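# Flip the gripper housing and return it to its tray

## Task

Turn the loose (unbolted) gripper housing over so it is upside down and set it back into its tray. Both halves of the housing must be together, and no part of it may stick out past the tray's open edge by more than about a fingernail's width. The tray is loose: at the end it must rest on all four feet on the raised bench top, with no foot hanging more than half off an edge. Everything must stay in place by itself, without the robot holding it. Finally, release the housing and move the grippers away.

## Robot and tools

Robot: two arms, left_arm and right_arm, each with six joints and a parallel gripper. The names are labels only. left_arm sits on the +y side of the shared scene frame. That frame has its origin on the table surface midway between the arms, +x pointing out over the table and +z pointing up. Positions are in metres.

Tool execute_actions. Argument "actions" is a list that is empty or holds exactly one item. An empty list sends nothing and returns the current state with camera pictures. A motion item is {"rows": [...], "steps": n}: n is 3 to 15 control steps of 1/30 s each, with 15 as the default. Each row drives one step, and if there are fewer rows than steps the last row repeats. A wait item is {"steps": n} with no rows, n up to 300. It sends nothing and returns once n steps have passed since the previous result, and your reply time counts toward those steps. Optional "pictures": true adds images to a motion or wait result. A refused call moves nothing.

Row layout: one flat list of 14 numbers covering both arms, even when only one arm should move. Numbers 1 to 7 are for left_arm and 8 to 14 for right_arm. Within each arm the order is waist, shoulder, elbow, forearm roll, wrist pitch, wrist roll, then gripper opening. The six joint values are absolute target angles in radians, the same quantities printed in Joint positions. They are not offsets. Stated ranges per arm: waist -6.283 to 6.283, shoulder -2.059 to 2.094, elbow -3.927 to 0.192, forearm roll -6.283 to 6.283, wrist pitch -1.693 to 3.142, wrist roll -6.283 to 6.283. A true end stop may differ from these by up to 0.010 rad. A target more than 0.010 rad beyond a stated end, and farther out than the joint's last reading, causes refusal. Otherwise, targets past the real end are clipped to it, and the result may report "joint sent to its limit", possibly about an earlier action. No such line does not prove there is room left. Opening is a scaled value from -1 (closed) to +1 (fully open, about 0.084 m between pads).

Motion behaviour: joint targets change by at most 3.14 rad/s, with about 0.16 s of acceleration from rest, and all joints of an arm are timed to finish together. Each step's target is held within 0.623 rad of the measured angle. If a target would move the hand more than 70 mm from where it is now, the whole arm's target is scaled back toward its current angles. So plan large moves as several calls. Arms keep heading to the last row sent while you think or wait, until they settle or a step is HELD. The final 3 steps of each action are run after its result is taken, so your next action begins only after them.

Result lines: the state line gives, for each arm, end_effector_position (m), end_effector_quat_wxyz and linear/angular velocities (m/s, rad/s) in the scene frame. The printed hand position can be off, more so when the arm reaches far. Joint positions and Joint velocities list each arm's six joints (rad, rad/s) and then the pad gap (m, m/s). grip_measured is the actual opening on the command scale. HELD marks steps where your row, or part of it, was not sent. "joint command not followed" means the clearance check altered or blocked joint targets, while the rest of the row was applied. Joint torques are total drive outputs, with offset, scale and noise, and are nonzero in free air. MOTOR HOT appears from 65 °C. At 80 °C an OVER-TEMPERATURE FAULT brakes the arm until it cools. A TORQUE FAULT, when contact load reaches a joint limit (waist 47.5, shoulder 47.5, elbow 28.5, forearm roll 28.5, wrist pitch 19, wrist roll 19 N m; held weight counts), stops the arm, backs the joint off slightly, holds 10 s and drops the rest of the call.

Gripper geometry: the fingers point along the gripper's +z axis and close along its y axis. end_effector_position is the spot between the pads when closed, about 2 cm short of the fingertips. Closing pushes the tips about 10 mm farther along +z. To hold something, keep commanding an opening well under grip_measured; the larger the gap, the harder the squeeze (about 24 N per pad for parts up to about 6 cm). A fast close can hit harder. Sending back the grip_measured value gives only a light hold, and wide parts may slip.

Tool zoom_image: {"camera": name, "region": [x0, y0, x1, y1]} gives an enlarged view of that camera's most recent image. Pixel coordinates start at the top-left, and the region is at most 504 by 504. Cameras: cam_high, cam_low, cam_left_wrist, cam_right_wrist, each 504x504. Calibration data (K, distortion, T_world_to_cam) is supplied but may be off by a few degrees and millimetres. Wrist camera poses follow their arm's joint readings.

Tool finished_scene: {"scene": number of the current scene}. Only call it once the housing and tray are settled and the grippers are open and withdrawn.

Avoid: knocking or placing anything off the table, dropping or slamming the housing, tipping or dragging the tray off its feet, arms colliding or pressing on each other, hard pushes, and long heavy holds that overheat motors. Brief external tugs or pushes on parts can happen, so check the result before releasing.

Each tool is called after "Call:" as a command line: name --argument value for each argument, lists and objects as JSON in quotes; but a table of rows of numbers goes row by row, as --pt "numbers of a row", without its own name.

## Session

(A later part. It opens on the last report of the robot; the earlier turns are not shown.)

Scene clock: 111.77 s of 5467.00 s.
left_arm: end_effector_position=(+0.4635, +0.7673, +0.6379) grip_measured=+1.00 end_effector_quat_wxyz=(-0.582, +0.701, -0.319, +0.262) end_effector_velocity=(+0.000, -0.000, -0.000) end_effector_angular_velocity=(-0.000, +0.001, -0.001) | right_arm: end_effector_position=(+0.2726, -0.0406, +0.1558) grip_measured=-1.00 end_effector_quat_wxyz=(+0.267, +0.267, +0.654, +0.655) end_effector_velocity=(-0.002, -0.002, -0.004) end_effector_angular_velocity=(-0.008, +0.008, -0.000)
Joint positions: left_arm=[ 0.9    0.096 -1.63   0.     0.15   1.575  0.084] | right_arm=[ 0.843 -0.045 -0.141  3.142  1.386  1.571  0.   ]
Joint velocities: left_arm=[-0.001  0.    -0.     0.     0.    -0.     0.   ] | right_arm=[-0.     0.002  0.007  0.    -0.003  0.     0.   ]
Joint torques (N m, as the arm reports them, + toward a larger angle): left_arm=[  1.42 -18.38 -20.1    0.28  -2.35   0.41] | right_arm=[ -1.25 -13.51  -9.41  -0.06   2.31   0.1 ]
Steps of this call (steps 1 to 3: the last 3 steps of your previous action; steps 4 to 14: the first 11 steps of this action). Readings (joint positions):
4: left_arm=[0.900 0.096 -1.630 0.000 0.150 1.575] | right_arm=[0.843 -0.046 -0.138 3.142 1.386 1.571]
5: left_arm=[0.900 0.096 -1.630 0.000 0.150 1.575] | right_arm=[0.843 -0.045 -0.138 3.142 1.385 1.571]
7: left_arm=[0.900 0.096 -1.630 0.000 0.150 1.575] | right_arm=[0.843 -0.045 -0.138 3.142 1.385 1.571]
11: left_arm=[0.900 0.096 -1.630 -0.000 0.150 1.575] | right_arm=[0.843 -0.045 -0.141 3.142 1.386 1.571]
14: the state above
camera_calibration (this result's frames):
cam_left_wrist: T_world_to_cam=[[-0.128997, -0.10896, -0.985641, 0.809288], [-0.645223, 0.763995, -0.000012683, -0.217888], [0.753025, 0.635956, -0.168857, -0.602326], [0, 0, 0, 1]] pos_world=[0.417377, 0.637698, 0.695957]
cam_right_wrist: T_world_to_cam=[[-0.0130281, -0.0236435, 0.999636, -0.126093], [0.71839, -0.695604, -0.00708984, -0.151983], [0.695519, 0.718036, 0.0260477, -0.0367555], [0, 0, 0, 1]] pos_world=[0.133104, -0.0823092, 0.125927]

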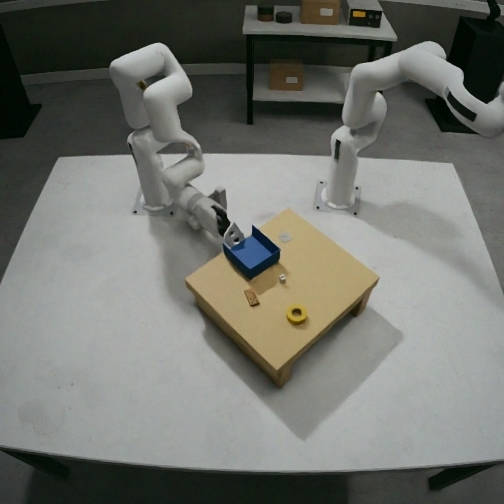

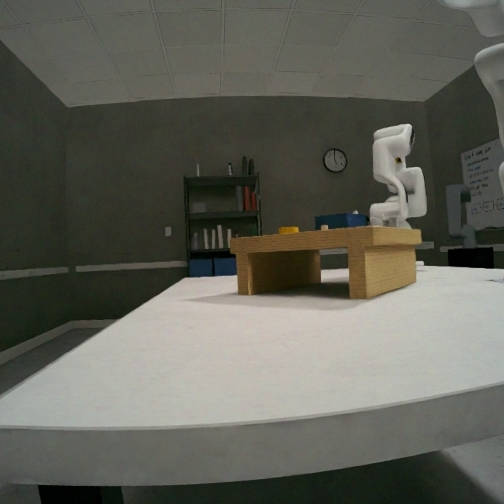

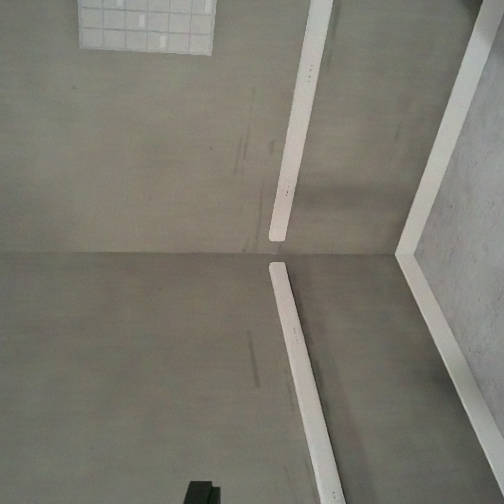

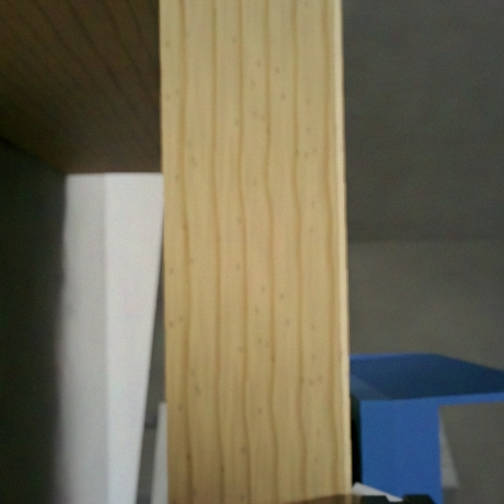

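Call:
zoom_image --camera "cam_low" --region '[300,180,420,260]'

Call:
execute_actions --actions '[]'

Call:
zoom_image --camera "cam_high" --region '[200,200,270,260]'

Region (300, 180, 420, 260) of cam_low's 504x504 image, scaled by 4.200, with more detail than that image has.

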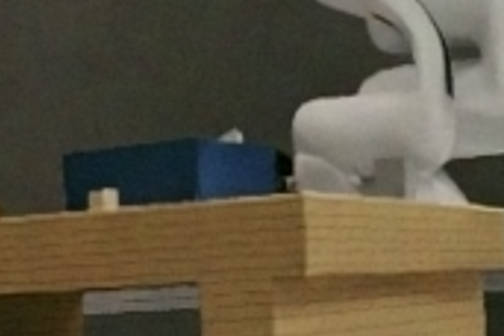

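Scene clock: 111.97 s of 5467.00 s.
left_arm: end_effector_position=(+0.4635, +0.7673, +0.6379) grip_measured=+1.00 end_effector_quat_wxyz=(-0.582, +0.701, -0.319, +0.262) end_effector_velocity=(+0.001, -0.001, +0.000) end_effector_angular_velocity=(-0.001, -0.001, -0.001) | right_arm: end_effector_position=(+0.2724, -0.0408, +0.1554) grip_measured=-1.00 end_effector_quat_wxyz=(+0.267, +0.267, +0.655, +0.655) end_effector_velocity=(-0.000, -0.000, -0.001) end_effector_angular_velocity=(-0.002, +0.001, +0.000)
Joint positions: left_arm=[ 0.9    0.096 -1.63  -0.     0.15   1.575  0.084] | right_arm=[ 0.843 -0.045 -0.14   3.142  1.386  1.571  0.   ]
Joint velocities: left_arm=[-0.001  0.    -0.001 -0.001 -0.     0.    -0.   ] | right_arm=[-0.     0.     0.001 -0.    -0.    -0.     0.   ]
Joint torques (N m, as the arm reports them, + toward a larger angle): left_arm=[  1.19 -18.15 -20.02   0.38  -2.33   0.42] | right_arm=[ -0.59 -13.5   -9.75  -0.14   2.41   0.28]
Kept back: nothing.
Steps of this call (steps 1 to 3: the last 3 steps of your previous action; steps 4 to 6: the robot went on to your last target). Readings (joint positions):
1: left_arm=[0.900 0.096 -1.630 -0.000 0.150 1.575] | right_arm=[0.843 -0.045 -0.141 3.142 1.386 1.571]
2: left_arm=[0.900 0.096 -1.630 -0.000 0.150 1.575] | right_arm=[0.843 -0.045 -0.140 3.142 1.386 1.571]
4: left_arm=[0.900 0.096 -1.630 0.000 0.150 1.575] | right_arm=[0.843 -0.045 -0.140 3.142 1.386 1.571]
6: the state above
camera_calibration (this result's frames):
cam_left_wrist: T_world_to_cam=[[-0.128997, -0.108959, -0.985641, 0.809288], [-0.645223, 0.763995, -0.0000126418, -0.217888], [0.753026, 0.635956, -0.168856, -0.602326], [0, 0, 0, 1]] pos_world=[0.417377, 0.637698, 0.695958]
cam_right_wrist: T_world_to_cam=[[-0.0122643, -0.0228666, 0.999663, -0.125878], [0.718391, -0.695604, -0.00709792, -0.151979], [0.695532, 0.718062, 0.0249582, -0.0362619], [0, 0, 0, 1]] pos_world=[0.132858, -0.0825572, 0.125662]

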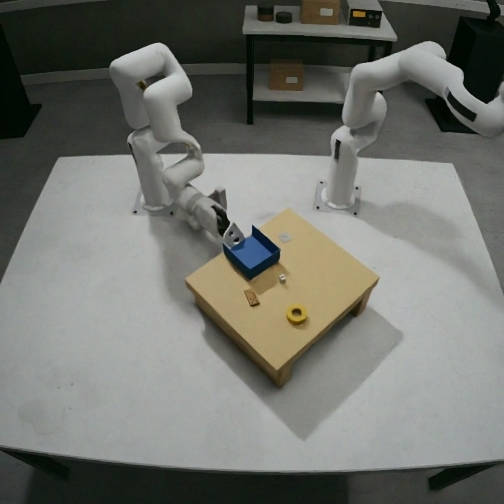

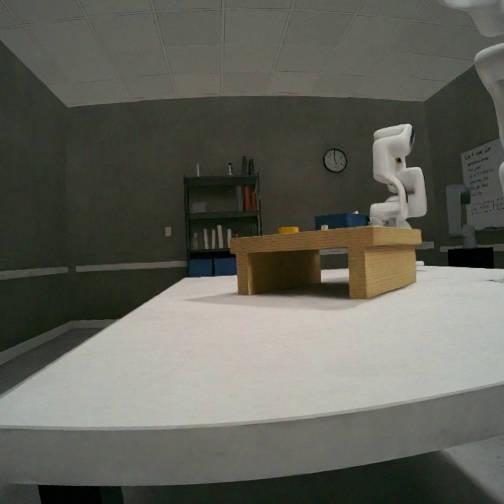

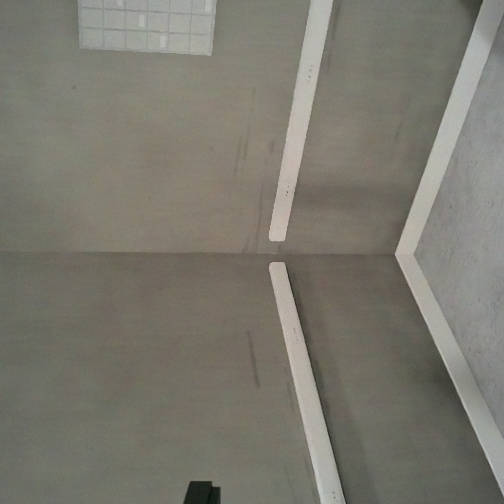

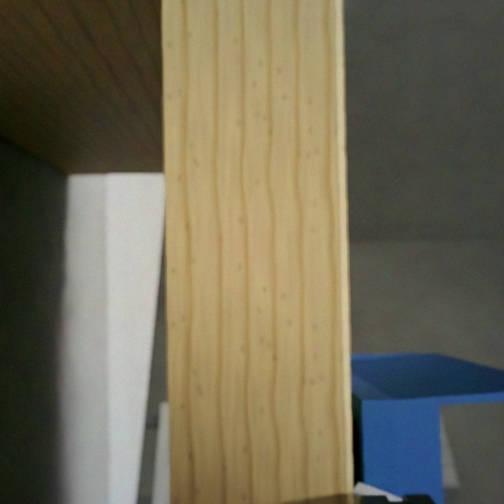

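Region (200, 200, 270, 260) of cam_high's 504x504 image, scaled by 7.200, with more detail than that image has; it fills the top 432 rows of this view, and the rest is white.

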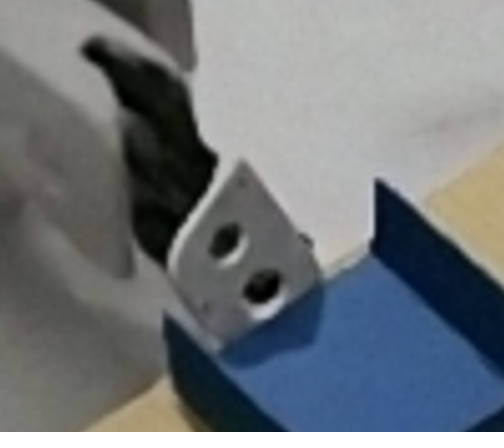

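Call:
execute_actions --actions '[{"rows":[[0.9,0.096,-1.63,0,0.15,1.575,1,0.843,-0.035,-0.173,3.1416,1.363,1.571,-1]],"steps":15}]' --pictures true

Call:
zoom_image --camera "cam_high" --region '[200,200,270,260]'

Scene clock: 112.87 s of 5467.00 s.
left_arm: end_effector_position=(+0.4635, +0.7673, +0.6379) grip_measured=+1.00 end_effector_quat_wxyz=(-0.582, +0.701, -0.319, +0.262) end_effector_velocity=(-0.000, +0.001, +0.000) end_effector_angular_velocity=(+0.001, +0.000, +0.001) | right_arm: end_effector_position=(+0.2784, -0.0345, +0.1566) grip_measured=-1.00 end_effector_quat_wxyz=(+0.267, +0.268, +0.656, +0.654) end_effector_velocity=(+0.001, +0.001, -0.000) end_effector_angular_velocity=(-0.001, +0.001, -0.001)
Joint positions: left_arm=[ 0.9    0.096 -1.63  -0.     0.15   1.575  0.084] | right_arm=[ 0.843 -0.035 -0.169  3.142  1.363  1.571  0.   ]
Joint velocities: left_arm=[ 0.001  0.    -0.     0.001 -0.001  0.     0.   ] | right_arm=[-0.002  0.002 -0.006 -0.001 -0.005  0.     0.   ]
Joint torques (N m, as the arm reports them, + toward a larger angle): left_arm=[  1.39 -18.44 -19.93   0.48  -2.36   0.34] | right_arm=[ -0.83 -15.85 -14.76  -0.48   2.69  -0.12]
Steps of this call (steps 1 to 15: the robot went on to your last target; steps 16 to 27: the first 12 steps of this action). Readings (joint positions):
16: left_arm=[0.900 0.096 -1.630 -0.000 0.150 1.575] | right_arm=[0.843 -0.045 -0.140 3.142 1.386 1.571]
17: left_arm=[0.900 0.096 -1.630 -0.000 0.150 1.575] | right_arm=[0.843 -0.044 -0.144 3.142 1.382 1.571]
19: left_arm=[0.900 0.096 -1.630 -0.000 0.150 1.575] | right_arm=[0.843 -0.039 -0.158 3.142 1.373 1.571]
23: left_arm=[0.900 0.096 -1.630 0.000 0.150 1.575] | right_arm=[0.843 -0.036 -0.168 3.142 1.365 1.571]
27: the state above
camera_calibration (this result's frames):
cam_left_wrist: T_world_to_cam=[[-0.128997, -0.10896, -0.985641, 0.809288], [-0.645223, 0.763995, -0.0000126492, -0.217888], [0.753026, 0.635956, -0.168857, -0.602326], [0, 0, 0, 1]] pos_world=[0.417377, 0.637698, 0.695957]
cam_right_wrist: T_world_to_cam=[[-0.00942774, -0.0199638, 0.999756, -0.127644], [0.718438, -0.695554, -0.0071144, -0.151994], [0.695527, 0.718196, 0.0209003, -0.0443724], [0, 0, 0, 1]] pos_world=[0.138857, -0.0764001, 0.127459]

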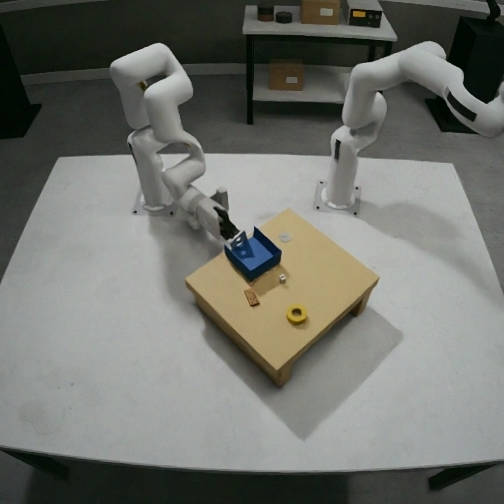

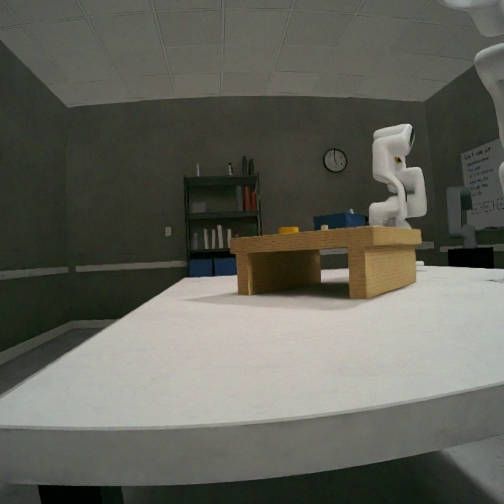

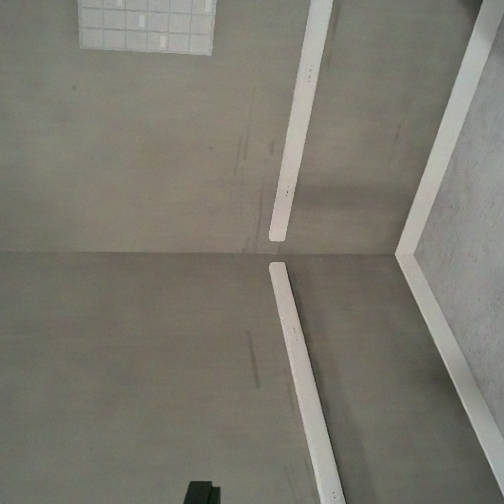

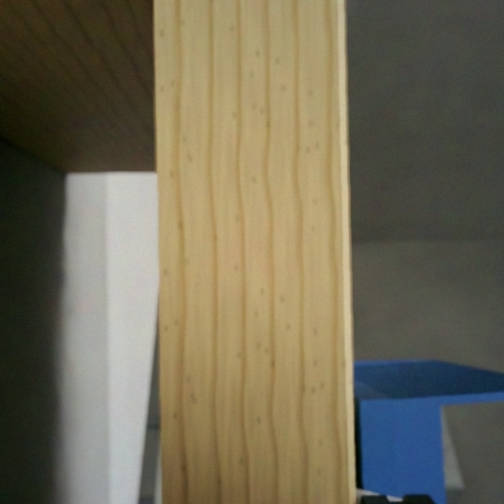

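Region (200, 200, 270, 260) of cam_high's 504x504 image, scaled by 7.200, with more detail than that image has; it fills the top 432 rows of this view, and the rest is white.

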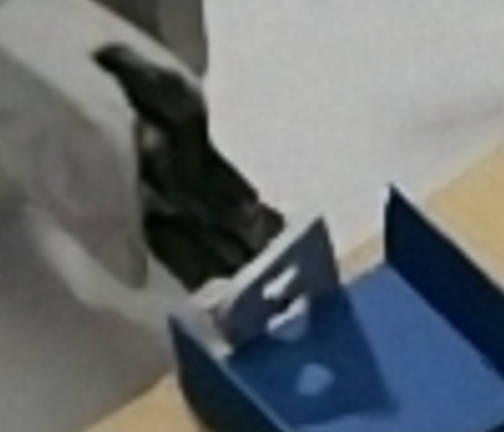

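Call:
execute_actions --actions '[{"rows":[[0.9,0.0,-1.5,0,1.5,0.069,-0.2,0.843,-0.035,-0.173,3.1416,1.363,1.571,-1]],"steps":15}]'

Call:
execute_actions --actions '[{"rows":[[-0.575,0.05,-1.45,0,1.40,0.069,-0.2,0.843,-0.035,-0.173,3.1416,1.363,1.571,-1]],"steps":15}]'

Call:
execute_actions --actions '[{"steps":30}]'

Call:
execute_actions --actions '[{"rows":[[-0.575,0.085,-1.255,0,1.17,0.069,-0.2,0.843,-0.035,-0.173,3.1416,1.363,1.571,-1]],"steps":15}]'

Call:
execute_actions --actions '[{"steps":8}]' --pictures true

Call:
zoom_image --camera "cam_high" --region '[190,170,300,270]'

Scene clock: 113.87 s of 5467.00 s.
left_arm: end_effector_position=(+0.4399, +0.7465, +0.5103) grip_measured=-0.22 end_effector_quat_wxyz=(-0.345, +0.883, -0.175, +0.265) end_effector_velocity=(-0.139, -0.120, -0.387) end_effector_angular_velocity=(-1.933, +0.387, +0.951) | right_arm: end_effector_position=(+0.2790, -0.0340, +0.1573) grip_measured=-1.00 end_effector_quat_wxyz=(+0.267, +0.267, +0.655, +0.654) end_effector_velocity=(+0.000, -0.000, +0.000) end_effector_angular_velocity=(+0.000, +0.000, -0.001)
Joint positions: left_arm=[ 0.9    0.04  -1.553 -0.     0.613  1.112  0.035] | right_arm=[ 0.843 -0.035 -0.172  3.142  1.362  1.571  0.   ]
Joint velocities: left_arm=[ 0.002 -0.122  0.159  0.002  1.529 -1.53  -0.   ] | right_arm=[-0.    -0.001  0.001  0.     0.     0.     0.   ]
Joint torques (N m, as the arm reports them, + toward a larger angle): left_arm=[  1.19 -17.49 -20.34   0.21  -2.55   0.39] | right_arm=[ -1.01 -17.6  -22.3    0.07   4.85   0.02]
Steps of this call (steps 1 to 3: the last 3 steps of your previous action; steps 4 to 15: the robot went on to your last target; steps 16 to 18: nothing new was sent; steps 19 to 30: the first 12 steps of this action). Readings (joint positions):
19: left_arm=[0.900 0.096 -1.630 0.000 0.150 1.575] | right_arm=[0.843 -0.035 -0.171 3.142 1.362 1.571]
20: left_arm=[0.900 0.095 -1.629 0.000 0.156 1.569] | right_arm=[0.843 -0.035 -0.171 3.142 1.362 1.571]
22: left_arm=[0.900 0.087 -1.620 0.000 0.204 1.520] | right_arm=[0.843 -0.035 -0.171 3.142 1.362 1.571]
26: left_arm=[0.900 0.059 -1.580 -0.000 0.408 1.317] | right_arm=[0.843 -0.035 -0.171 3.142 1.362 1.571]
30: the state above

Scene clock: 114.37 s of 5467.00 s.
left_arm: end_effector_position=(+0.4614, +0.5960, +0.3972) grip_measured=-0.22 end_effector_quat_wxyz=(-0.116, +0.974, -0.065, +0.182) end_effector_velocity=(+0.117, -0.404, -0.123) end_effector_angular_velocity=(-0.500, +0.319, -0.087) | right_arm: end_effector_position=(+0.2790, -0.0340, +0.1574) grip_measured=-1.00 end_effector_quat_wxyz=(+0.267, +0.267, +0.655, +0.654) end_effector_velocity=(+0.000, +0.000, +0.001) end_effector_angular_velocity=(+0.002, -0.002, -0.000)
Joint positions: left_arm=[ 0.681  0.033 -1.506 -0.     1.038  0.636  0.035] | right_arm=[ 0.843 -0.035 -0.171  3.142  1.363  1.571  0.   ]
Joint velocities: left_arm=[-0.7    0.022  0.066 -0.     0.432 -0.676  0.   ] | right_arm=[-0.001 -0.002  0.    -0.     0.001 -0.     0.   ]
Joint torques (N m, as the arm reports them, + toward a larger angle): left_arm=[  1.22 -17.93 -20.51   0.27  -2.58   0.73] | right_arm=[ -1.56 -19.43 -22.15   0.11   4.9    0.2 ]
Steps of this call (steps 1 to 3: the last 3 steps of your previous action; steps 4 to 15: the first 12 steps of this action). Readings (joint positions):
4: left_arm=[0.900 0.026 -1.535 -0.000 0.819 0.906] | right_arm=[0.843 -0.035 -0.172 3.142 1.363 1.571]
5: left_arm=[0.898 0.025 -1.532 0.000 0.865 0.860] | right_arm=[0.843 -0.035 -0.172 3.142 1.363 1.571]
7: left_arm=[0.866 0.026 -1.526 0.000 0.922 0.803] | right_arm=[0.843 -0.035 -0.171 3.142 1.363 1.571]
11: left_arm=[0.774 0.030 -1.516 0.000 0.976 0.727] | right_arm=[0.843 -0.035 -0.171 3.142 1.363 1.571]
15: the state above

Scene clock: 115.37 s of 5467.00 s.
left_arm: end_effector_position=(+0.4518, +0.1824, +0.3329) grip_measured=-0.21 end_effector_quat_wxyz=(+0.001, +0.970, -0.235, +0.058) end_effector_velocity=(-0.145, -0.390, -0.030) end_effector_angular_velocity=(+0.020, +0.184, -0.556) | right_arm: end_effector_position=(+0.2790, -0.0340, +0.1574) grip_measured=-1.00 end_effector_quat_wxyz=(+0.267, +0.267, +0.655, +0.654) end_effector_velocity=(+0.000, +0.000, +0.000) end_effector_angular_velocity=(+0.000, +0.000, -0.000)
Joint positions: left_arm=[-0.076  0.045 -1.465 -0.     1.303  0.22   0.035] | right_arm=[ 0.843 -0.035 -0.171  3.142  1.363  1.571  0.   ]
Joint velocities: left_arm=[-0.794  0.007  0.023  0.001  0.153 -0.239 -0.   ] | right_arm=[ 0.001  0.001 -0.001  0.001  0.001  0.     0.   ]
Joint torques (N m, as the arm reports them, + toward a larger angle): left_arm=[  1.96 -17.32 -19.77   0.46  -1.98   0.36] | right_arm=[ -1.23 -19.01 -22.35  -0.57   5.07   0.17]
Kept back: nothing.
Steps of this call (steps 1 to 3: the last 3 steps of your previous action; steps 4 to 30: the robot went on to your last target). Readings (joint positions):
1: left_arm=[0.658 0.034 -1.504 -0.000 1.052 0.613] | right_arm=[0.843 -0.035 -0.171 3.142 1.363 1.571]
2: left_arm=[0.634 0.034 -1.502 -0.000 1.066 0.592] | right_arm=[0.843 -0.035 -0.171 3.142 1.363 1.571]
4: left_arm=[0.586 0.036 -1.498 -0.000 1.092 0.551] | right_arm=[0.843 -0.035 -0.171 3.142 1.363 1.571]
8: left_arm=[0.489 0.038 -1.490 -0.000 1.140 0.476] | right_arm=[0.843 -0.035 -0.171 3.142 1.363 1.571]
30: the state above

Scene clock: 115.77 s of 5467.00 s.
left_arm: end_effector_position=(+0.3810, +0.0446, +0.2745) grip_measured=-0.21 end_effector_quat_wxyz=(+0.005, +0.942, -0.336, +0.022) end_effector_velocity=(-0.234, -0.308, -0.164) end_effector_angular_velocity=(+0.085, +0.157, -0.527) | right_arm: end_effector_position=(+0.2790, -0.0340, +0.1575) grip_measured=-1.00 end_effector_quat_wxyz=(+0.267, +0.267, +0.655, +0.654) end_effector_velocity=(+0.001, -0.000, +0.000) end_effector_angular_velocity=(+0.000, -0.001, -0.001)
Joint positions: left_arm=[-0.377  0.068 -1.345  0.     1.231  0.129  0.035] | right_arm=[ 0.843 -0.035 -0.171  3.142  1.363  1.571  0.   ]
Joint velocities: left_arm=[-0.753  0.066  0.343 -0.    -0.231 -0.227  0.   ] | right_arm=[-0.001 -0.001 -0.001 -0.    -0.001 -0.     0.   ]
Joint torques (N m, as the arm reports them, + toward a larger angle): left_arm=[  1.19 -17.86 -20.27   0.34  -1.65   0.6 ] | right_arm=[ -1.5  -19.2  -22.57   0.31   5.26  -0.06]
Steps of this call (steps 1 to 12: the first 12 steps of this action). Readings (joint positions):
1: left_arm=[-0.102 0.046 -1.464 -0.000 1.308 0.212] | right_arm=[0.843 -0.035 -0.171 3.142 1.363 1.571]
2: left_arm=[-0.128 0.046 -1.461 -0.000 1.308 0.204] | right_arm=[0.843 -0.035 -0.171 3.142 1.363 1.571]
4: left_arm=[-0.178 0.049 -1.440 -0.000 1.293 0.189] | right_arm=[0.843 -0.035 -0.171 3.142 1.363 1.571]
8: left_arm=[-0.277 0.060 -1.391 0.000 1.262 0.159] | right_arm=[0.843 -0.035 -0.171 3.142 1.363 1.571]
12: the state above

Scene clock: 116.03 s of 5467.00 s.
left_arm: end_effector_position=(+0.3189, -0.0209, +0.2365) grip_measured=-0.21 end_effector_quat_wxyz=(+0.001, +0.919, -0.394, +0.002) end_effector_velocity=(-0.113, -0.083, -0.078) end_effector_angular_velocity=(+0.074, +0.083, -0.189) | right_arm: end_effector_position=(+0.2790, -0.0340, +0.1575) grip_measured=-1.00 end_effector_quat_wxyz=(+0.267, +0.267, +0.655, +0.654) end_effector_velocity=(+0.001, +0.000, +0.001) end_effector_angular_velocity=(+0.001, -0.001, -0.000)
Joint positions: left_arm=[-0.554  0.083 -1.265 -0.     1.177  0.076  0.035] | right_arm=[ 0.843 -0.035 -0.171  3.142  1.363  1.571  0.   ]
Joint velocities: left_arm=[-0.274  0.037  0.154 -0.001 -0.08  -0.085 -0.   ] | right_arm=[-0.    -0.001 -0.002 -0.    -0.     0.     0.   ]
Joint torques (N m, as the arm reports them, + toward a larger angle): left_arm=[  5.73 -19.07 -22.33   0.66  -2.25   0.63] | right_arm=[ -1.78 -19.72 -22.11   0.22   5.2    0.16]
Kept back: nothing.
Steps of this call (steps 1 to 3: the last 3 steps of your previous action; steps 4 to 8: the robot went on to your last target). Readings (joint positions):
1: left_arm=[-0.402 0.070 -1.334 0.000 1.223 0.121] | right_arm=[0.843 -0.035 -0.171 3.142 1.363 1.571]
2: left_arm=[-0.427 0.073 -1.322 0.000 1.216 0.114] | right_arm=[0.843 -0.035 -0.171 3.142 1.363 1.571]
4: left_arm=[-0.477 0.077 -1.299 0.000 1.200 0.099] | right_arm=[0.843 -0.035 -0.171 3.142 1.363 1.571]
8: the state above
camera_calibration (this result's frames):
cam_left_wrist: T_world_to_cam=[[-0.723376, -0.69024, -0.0172128, 0.25746], [-0.689881, 0.723566, -0.0227162, 0.309763], [0.0281342, -0.00455757, -0.999594, 0.354298], [0, 0, 0, 1]] pos_world=[0.389972, -0.0448104, 0.365623]
cam_right_wrist: T_world_to_cam=[[-0.0109179, -0.021489, 0.999709, -0.128083], [0.718391, -0.695603, -0.00710657, -0.15201], [0.695554, 0.718105, 0.023032, -0.0455285], [0, 0, 0, 1]] pos_world=[0.139472, -0.0757971, 0.128014]

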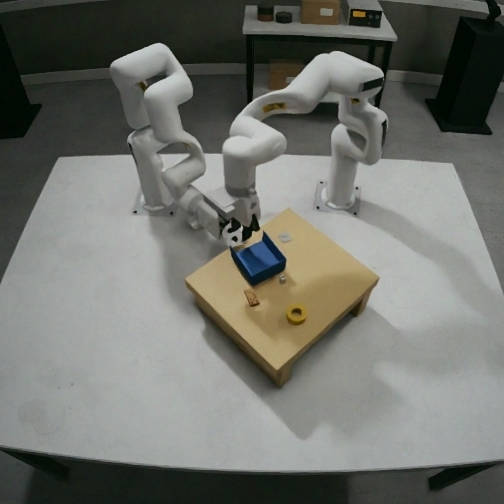

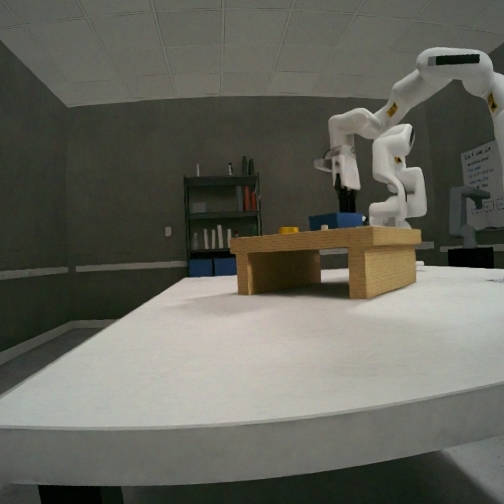

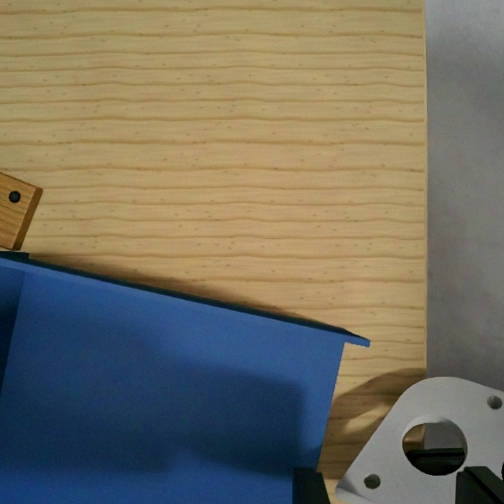

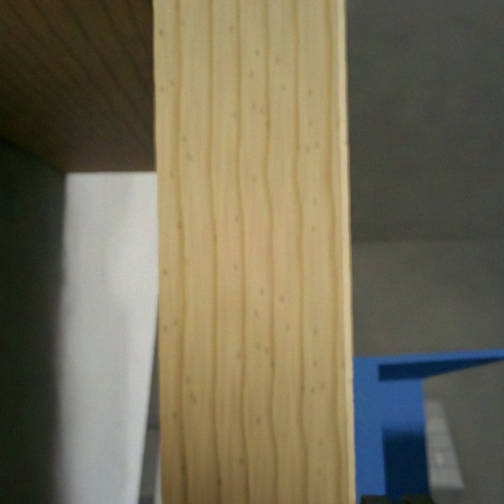

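Region (190, 170, 300, 270) of cam_high's 504x504 image, scaled by 4.582, with more detail than that image has; it fills the top 458 rows of this view, and the rest is white.

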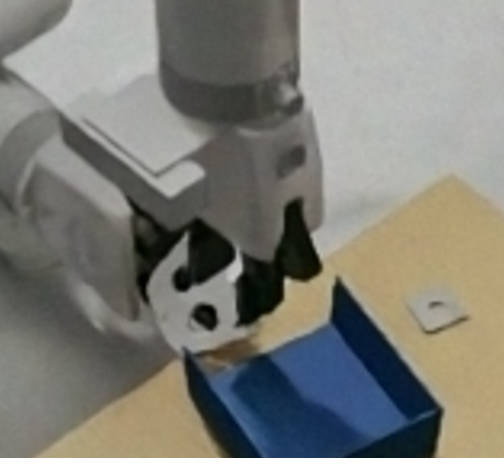

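Call:
execute_actions --actions '[]'

Scene clock: 116.53 s of 5467.00 s.
left_arm: end_effector_position=(+0.3113, -0.0275, +0.2323) grip_measured=-0.21 end_effector_quat_wxyz=(+0.000, +0.917, -0.400, +0.000) end_effector_velocity=(-0.001, -0.001, -0.001) end_effector_angular_velocity=(+0.000, +0.000, -0.002) | right_arm: end_effector_position=(+0.2790, -0.0340, +0.1575) grip_measured=-1.00 end_effector_quat_wxyz=(+0.267, +0.267, +0.655, +0.654) end_effector_velocity=(-0.000, -0.000, -0.000) end_effector_angular_velocity=(-0.001, +0.000, +0.000)
Joint positions: left_arm=[-0.574  0.085 -1.255  0.     1.17   0.069  0.035] | right_arm=[ 0.843 -0.035 -0.171  3.142  1.363  1.571  0.   ]
Joint velocities: left_arm=[-0.002  0.001  0.001  0.    -0.001 -0.    -0.   ] | right_arm=[-0.  0.  0. -0. -0. -0.  0.]
Joint torques (N m, as the arm reports them, + toward a larger angle): left_arm=[  1.21 -17.75 -19.65   0.47  -2.03   0.37] | right_arm=[ -1.6  -19.43 -22.74   0.01   5.63   0.05]
Kept back: nothing.
Steps of this call (steps 1 to 15: the robot went on to your last target). Readings (joint positions):
1: left_arm=[-0.561 0.084 -1.261 -0.000 1.175 0.074] | right_arm=[0.843 -0.035 -0.171 3.142 1.363 1.571]
2: left_arm=[-0.566 0.085 -1.258 -0.000 1.174 0.072] | right_arm=[0.843 -0.035 -0.171 3.142 1.363 1.571]
4: left_arm=[-0.570 0.085 -1.257 0.000 1.172 0.070] | right_arm=[0.843 -0.035 -0.171 3.142 1.363 1.571]
8: left_arm=[-0.573 0.084 -1.256 0.000 1.170 0.069] | right_arm=[0.843 -0.035 -0.171 3.142 1.363 1.571]
15: the state above
camera_calibration (this result's frames):
cam_left_wrist: T_world_to_cam=[[-0.732369, -0.680691, -0.0171887, 0.250393], [-0.680424, 0.732567, -0.0192107, 0.305673], [0.0256684, -0.00237369, -0.999668, 0.351169], [0, 0, 0, 1]] pos_world=[0.382354, -0.052652, 0.361229]
cam_right_wrist: T_world_to_cam=[[-0.0109168, -0.0214931, 0.999709, -0.128084], [0.718385, -0.695609, -0.00711033, -0.152011], [0.69556, 0.718099, 0.0230341, -0.0455287], [0, 0, 0, 1]] pos_world=[0.139472, -0.0757994, 0.128015]

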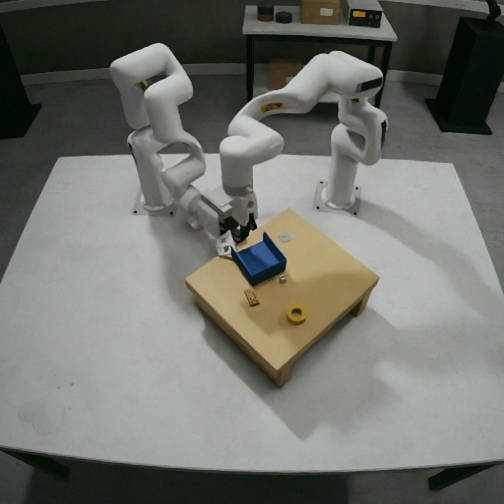

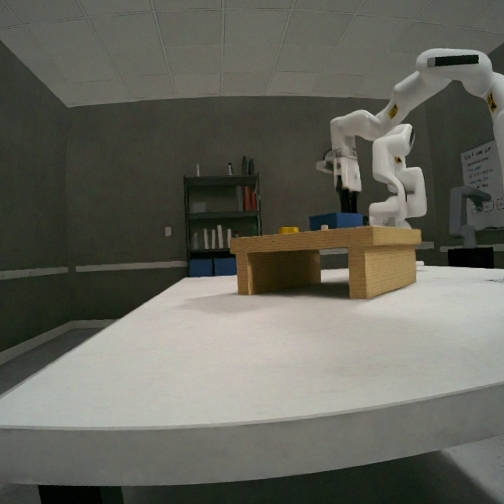

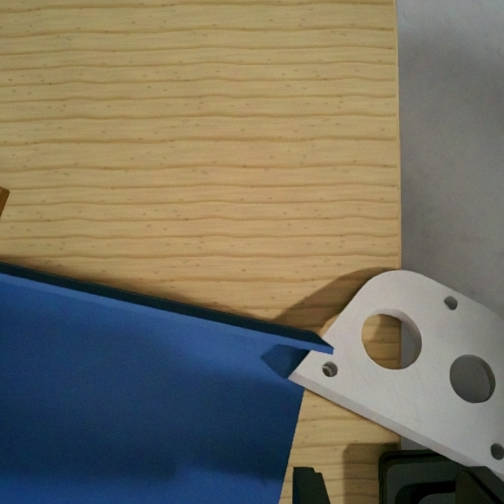

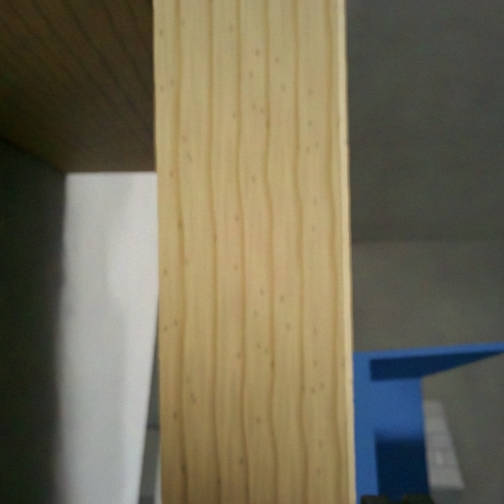

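Call:
execute_actions --actions '[{"rows":[[-0.59,0.12,-1.37,0,1.25,-0.5,0.7,0.843,-0.035,-0.173,3.1416,1.363,1.571,-1],[-0.59,0.12,-1.37,0,1.25,-0.5,0.7,0.843,-0.035,-0.173,3.1416,1.363,1.571,-1],[-0.59,0.12,-1.37,0,1.25,-0.5,0.7,0.843,-0.035,-0.173,3.1416,1.363,1.571,-1],[-0.59,0.12,-1.37,0,1.25,-0.5,0.7,0.843,-0.035,-0.173,3.1416,1.363,1.571,-1],[-0.613,0.2,-1.40,0,1.2,-1.115,0.7,0.843,-0.035,-0.173,3.1416,1.363,1.571,-1]],"steps":15}]'

Call:
execute_actions --actions '[{"steps":20}]' --pictures true

Scene clock: 117.37 s of 5467.00 s.
left_arm: end_effector_position=(+0.3199, -0.0569, +0.2392) grip_measured=+0.70 end_effector_quat_wxyz=(+0.002, +0.998, -0.068, +0.003) end_effector_velocity=(-0.005, -0.068, -0.117) end_effector_angular_velocity=(+0.115, +0.142, +2.699) | right_arm: end_effector_position=(+0.2790, -0.0340, +0.1575) grip_measured=-1.00 end_effector_quat_wxyz=(+0.267, +0.267, +0.655, +0.654) end_effector_velocity=(-0.000, +0.000, -0.000) end_effector_angular_velocity=(-0.001, +0.001, +0.001)
Joint positions: left_arm=[-0.604  0.167 -1.377 -0.     1.203 -0.647  0.073] | right_arm=[ 0.843 -0.035 -0.171  3.142  1.363  1.571  0.   ]
Joint velocities: left_arm=[-0.099  0.366 -0.175  0.001 -0.009 -2.799 -0.   ] | right_arm=[-0.     0.001  0.    -0.001  0.     0.     0.   ]
Joint torques (N m, as the arm reports them, + toward a larger angle): left_arm=[  2.19 -22.28 -19.46   0.4   -1.98   0.65] | right_arm=[ -1.81 -19.54 -22.46   0.12   5.31   0.25]
Steps of this call (steps 1 to 13: the robot went on to your last target; steps 14 to 25: the first 12 steps of this action). Readings (joint positions):
14: left_arm=[-0.575 0.085 -1.255 0.000 1.170 0.069] | right_arm=[0.843 -0.035 -0.171 3.142 1.363 1.571]
15: left_arm=[-0.575 0.085 -1.256 0.000 1.171 0.063] | right_arm=[0.843 -0.035 -0.171 3.142 1.363 1.571]
17: left_arm=[-0.576 0.089 -1.265 0.000 1.178 0.014] | right_arm=[0.843 -0.035 -0.171 3.142 1.363 1.571]
21: left_arm=[-0.586 0.112 -1.324 0.000 1.201 -0.270] | right_arm=[0.843 -0.035 -0.171 3.142 1.363 1.571]
25: the state above

Scene clock: 118.03 s of 5467.00 s.
left_arm: end_effector_position=(+0.3211, -0.0649, +0.2319) grip_measured=+0.70 end_effector_quat_wxyz=(+0.000, +0.987, +0.160, +0.000) end_effector_velocity=(-0.001, -0.001, +0.000) end_effector_angular_velocity=(+0.000, -0.001, +0.001) | right_arm: end_effector_position=(+0.2790, -0.0340, +0.1575) grip_measured=-1.00 end_effector_quat_wxyz=(+0.267, +0.267, +0.655, +0.654) end_effector_velocity=(-0.001, -0.000, -0.001) end_effector_angular_velocity=(-0.002, +0.001, +0.001)
Joint positions: left_arm=[-0.613  0.2   -1.4    0.     1.2   -1.115  0.073] | right_arm=[ 0.843 -0.035 -0.171  3.142  1.363  1.571  0.   ]
Joint velocities: left_arm=[-0.002  0.001 -0.001  0.001 -0.    -0.004 -0.   ] | right_arm=[ 0.001  0.001  0.001 -0.    -0.    -0.     0.   ]
Joint torques (N m, as the arm reports them, + toward a larger angle): left_arm=[  1.34 -19.76 -19.72   0.58  -1.94   0.29] | right_arm=[ -1.32 -19.9  -22.72  -0.03   5.49   0.18]
Kept back: nothing.
Steps of this call (steps 1 to 3: the last 3 steps of your previous action; steps 4 to 20: the robot went on to your last target). Readings (joint positions):
1: left_arm=[-0.607 0.178 -1.382 -0.000 1.203 -0.739] | right_arm=[0.843 -0.035 -0.171 3.142 1.363 1.571]
2: left_arm=[-0.609 0.186 -1.386 -0.000 1.202 -0.826] | right_arm=[0.843 -0.035 -0.171 3.142 1.363 1.571]
4: left_arm=[-0.611 0.195 -1.392 -0.000 1.201 -0.967] | right_arm=[0.843 -0.035 -0.171 3.142 1.363 1.571]
8: left_arm=[-0.612 0.198 -1.399 0.000 1.200 -1.085] | right_arm=[0.843 -0.035 -0.171 3.142 1.363 1.571]
20: the state above
camera_calibration (this result's frames):
cam_left_wrist: T_world_to_cam=[[0.317527, -0.948096, -0.0170467, -0.122369], [-0.948166, -0.317209, -0.0189853, 0.357561], [0.0125925, 0.0221915, -0.999674, 0.356221], [0, 0, 0, 1]] pos_world=[0.373397, -0.0105009, 0.360808]
cam_right_wrist: T_world_to_cam=[[-0.0109229, -0.0214989, 0.999709, -0.128085], [0.718383, -0.695611, -0.00711008, -0.152012], [0.695562, 0.718097, 0.0230426, -0.0455303], [0, 0, 0, 1]] pos_world=[0.139473, -0.0757997, 0.128016]

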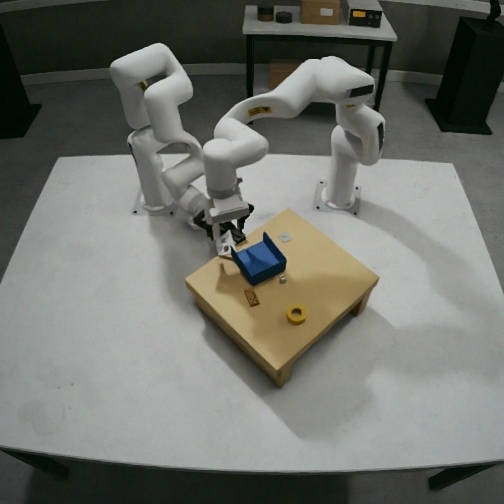

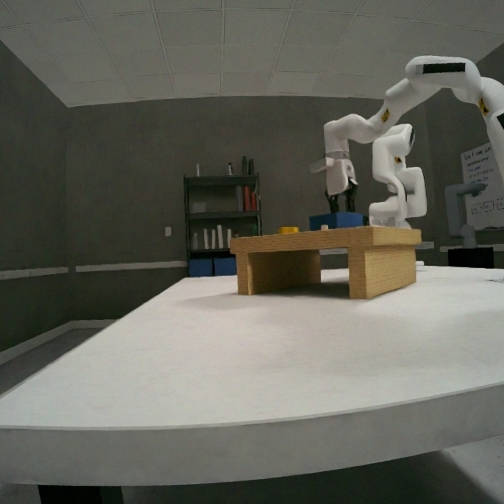

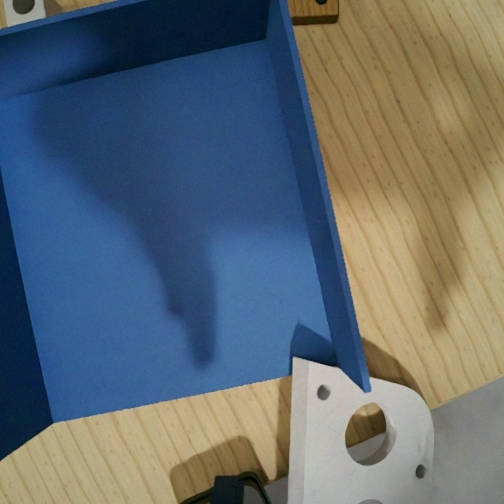

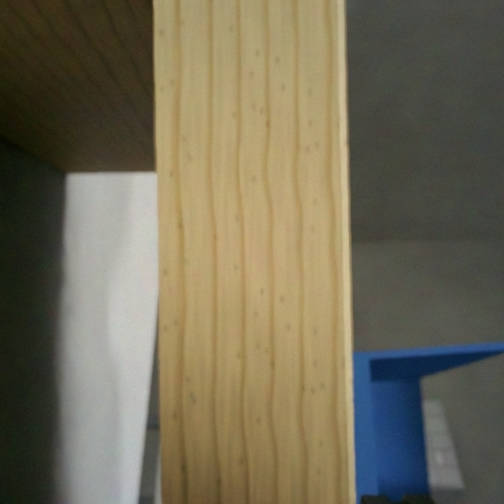

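Call:
execute_actions --actions '[{"rows":[[-0.605,0.225,-1.35,0,1.125,-1.106,0.5,0.843,-0.035,-0.173,3.1416,1.363,1.571,-1],[-0.605,0.225,-1.35,0,1.125,-1.106,0.5,0.843,-0.035,-0.173,3.1416,1.363,1.571,-1],[-0.605,0.225,-1.35,0,1.125,-1.106,0.5,0.843,-0.035,-0.173,3.1416,1.363,1.571,-1],[-0.605,0.225,-1.35,0,1.125,-1.106,0.5,0.843,-0.035,-0.173,3.1416,1.363,1.571,-1],[-0.605,0.225,-1.35,0,1.125,-1.106,0.5,0.843,-0.035,-0.173,3.1416,1.363,1.571,-1],[-0.605,0.255,-1.29,0,1.035,-1.106,0.5,0.843,-0.035,-0.173,3.1416,1.363,1.571,-1]],"steps":15}]'

Call:
execute_actions --actions '[{"steps":12}]' --pictures true

Scene clock: 118.83 s of 5467.00 s.
left_arm: end_effector_position=(+0.3262, -0.0634, +0.1762) grip_measured=+0.50 end_effector_quat_wxyz=(+0.001, +0.987, +0.160, +0.001) end_effector_velocity=(+0.057, -0.007, +0.013) end_effector_angular_velocity=(-0.123, -0.156, +0.035) | right_arm: end_effector_position=(+0.2787, -0.0340, +0.1565) grip_measured=-1.00 end_effector_quat_wxyz=(+0.266, +0.268, +0.656, +0.653) end_effector_velocity=(+0.004, -0.000, +0.007) end_effector_angular_velocity=(+0.019, -0.017, -0.011)
Joint positions: left_arm=[-0.605  0.249 -1.303  0.001  1.051 -1.106  0.065] | right_arm=[ 0.843 -0.034 -0.171  3.141  1.361  1.571  0.   ]
Joint velocities: left_arm=[ 0.057 -0.011  0.021  0.027 -0.207  0.008 -0.003] | right_arm=[-0.004 -0.001 -0.003  0.007  0.022 -0.001  0.   ]
Joint torques (N m, as the arm reports them, + toward a larger angle): left_arm=[ -2.96 -14.95 -11.51  -1.51  -1.5    0.05] | right_arm=[ -2.48 -22.94 -22.35  -0.14   5.8    0.11]
Steps of this call (steps 1 to 12: the robot went on to your last target; steps 13 to 24: the first 12 steps of this action). Readings (joint positions):
13: left_arm=[-0.613 0.200 -1.400 -0.000 1.200 -1.115] | right_arm=[0.843 -0.035 -0.171 3.142 1.363 1.571]
14: left_arm=[-0.613 0.201 -1.397 -0.000 1.194 -1.114] | right_arm=[0.843 -0.035 -0.171 3.142 1.363 1.571]
16: left_arm=[-0.609 0.209 -1.380 -0.000 1.164 -1.111] | right_arm=[0.843 -0.035 -0.171 3.142 1.363 1.571]
20: left_arm=[-0.606 0.230 -1.341 0.000 1.111 -1.107] | right_arm=[0.843 -0.035 -0.171 3.142 1.363 1.571]
24: the state above

Scene clock: 119.23 s of 5467.00 s.
left_arm: end_effector_position=(+0.3264, -0.0628, +0.1704) grip_measured=+0.50 end_effector_quat_wxyz=(+0.001, +0.987, +0.160, +0.001) end_effector_velocity=(-0.002, -0.000, -0.002) end_effector_angular_velocity=(+0.003, +0.003, -0.002) | right_arm: end_effector_position=(+0.2785, -0.0339, +0.1572) grip_measured=-1.00 end_effector_quat_wxyz=(+0.266, +0.267, +0.656, +0.654) end_effector_velocity=(+0.000, -0.000, +0.001) end_effector_angular_velocity=(+0.001, -0.001, -0.001)
Joint positions: left_arm=[-0.603  0.254 -1.292  0.001  1.034 -1.106  0.065] | right_arm=[ 0.844 -0.035 -0.171  3.141  1.363  1.571  0.   ]
Joint velocities: left_arm=[-0.003  0.001  0.003 -0.001  0.    -0.     0.   ] | right_arm=[-0.002 -0.001  0.001 -0.     0.001  0.     0.   ]
Joint torques (N m, as the arm reports them, + toward a larger angle): left_arm=[ -4.82 -16.93 -12.97  -2.86  -0.32  -0.51] | right_arm=[ -6.31 -21.6  -22.79   1.09   6.15  -0.03]
Kept back: nothing.
Steps of this call (steps 1 to 3: the last 3 steps of your previous action; steps 4 to 12: the robot went on to your last target). Readings (joint positions):
1: left_arm=[-0.603 0.250 -1.301 0.002 1.045 -1.106] | right_arm=[0.843 -0.034 -0.171 3.141 1.362 1.571]
2: left_arm=[-0.603 0.251 -1.298 0.002 1.041 -1.106] | right_arm=[0.844 -0.034 -0.171 3.141 1.362 1.571]
4: left_arm=[-0.603 0.254 -1.294 0.002 1.037 -1.106] | right_arm=[0.844 -0.035 -0.171 3.141 1.363 1.571]
8: left_arm=[-0.603 0.254 -1.292 0.001 1.035 -1.106] | right_arm=[0.844 -0.035 -0.171 3.141 1.363 1.571]
12: the state above
camera_calibration (this result's frames):
cam_left_wrist: T_world_to_cam=[[0.31764, -0.948099, -0.0145924, -0.123548], [-0.948085, -0.317309, -0.0211827, 0.362399], [0.015453, 0.0205633, -0.999669, 0.29355], [0, 0, 0, 1]] pos_world=[0.378293, -0.00817936, 0.299327]
cam_right_wrist: T_world_to_cam=[[-0.0104029, -0.0208661, 0.999728, -0.127899], [0.71927, -0.694695, -0.00701505, -0.151796], [0.694653, 0.719002, 0.0222352, -0.0448378], [0, 0, 0, 1]] pos_world=[0.138998, -0.0758821, 0.127797]

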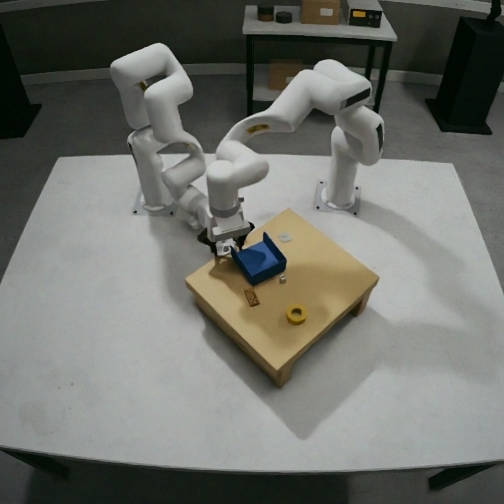

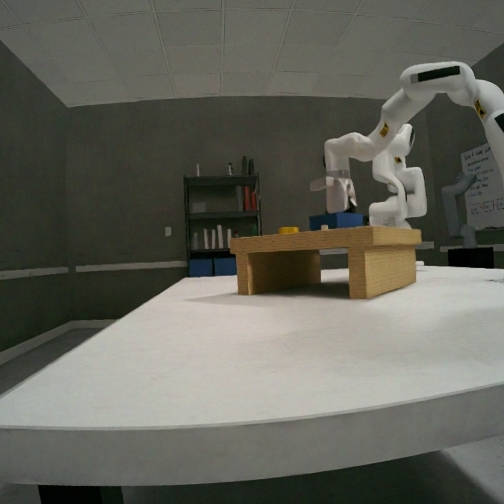

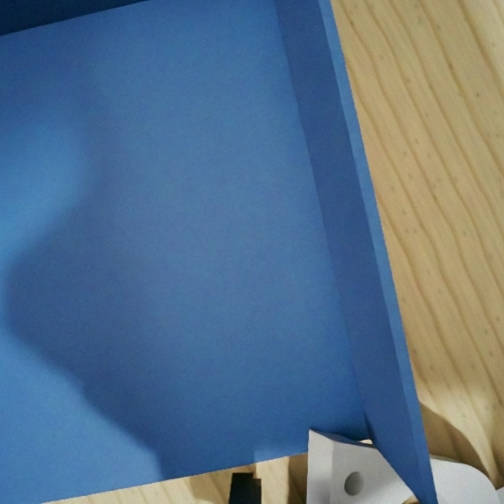

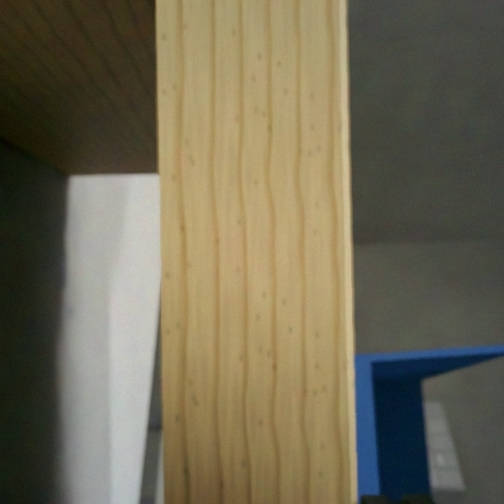

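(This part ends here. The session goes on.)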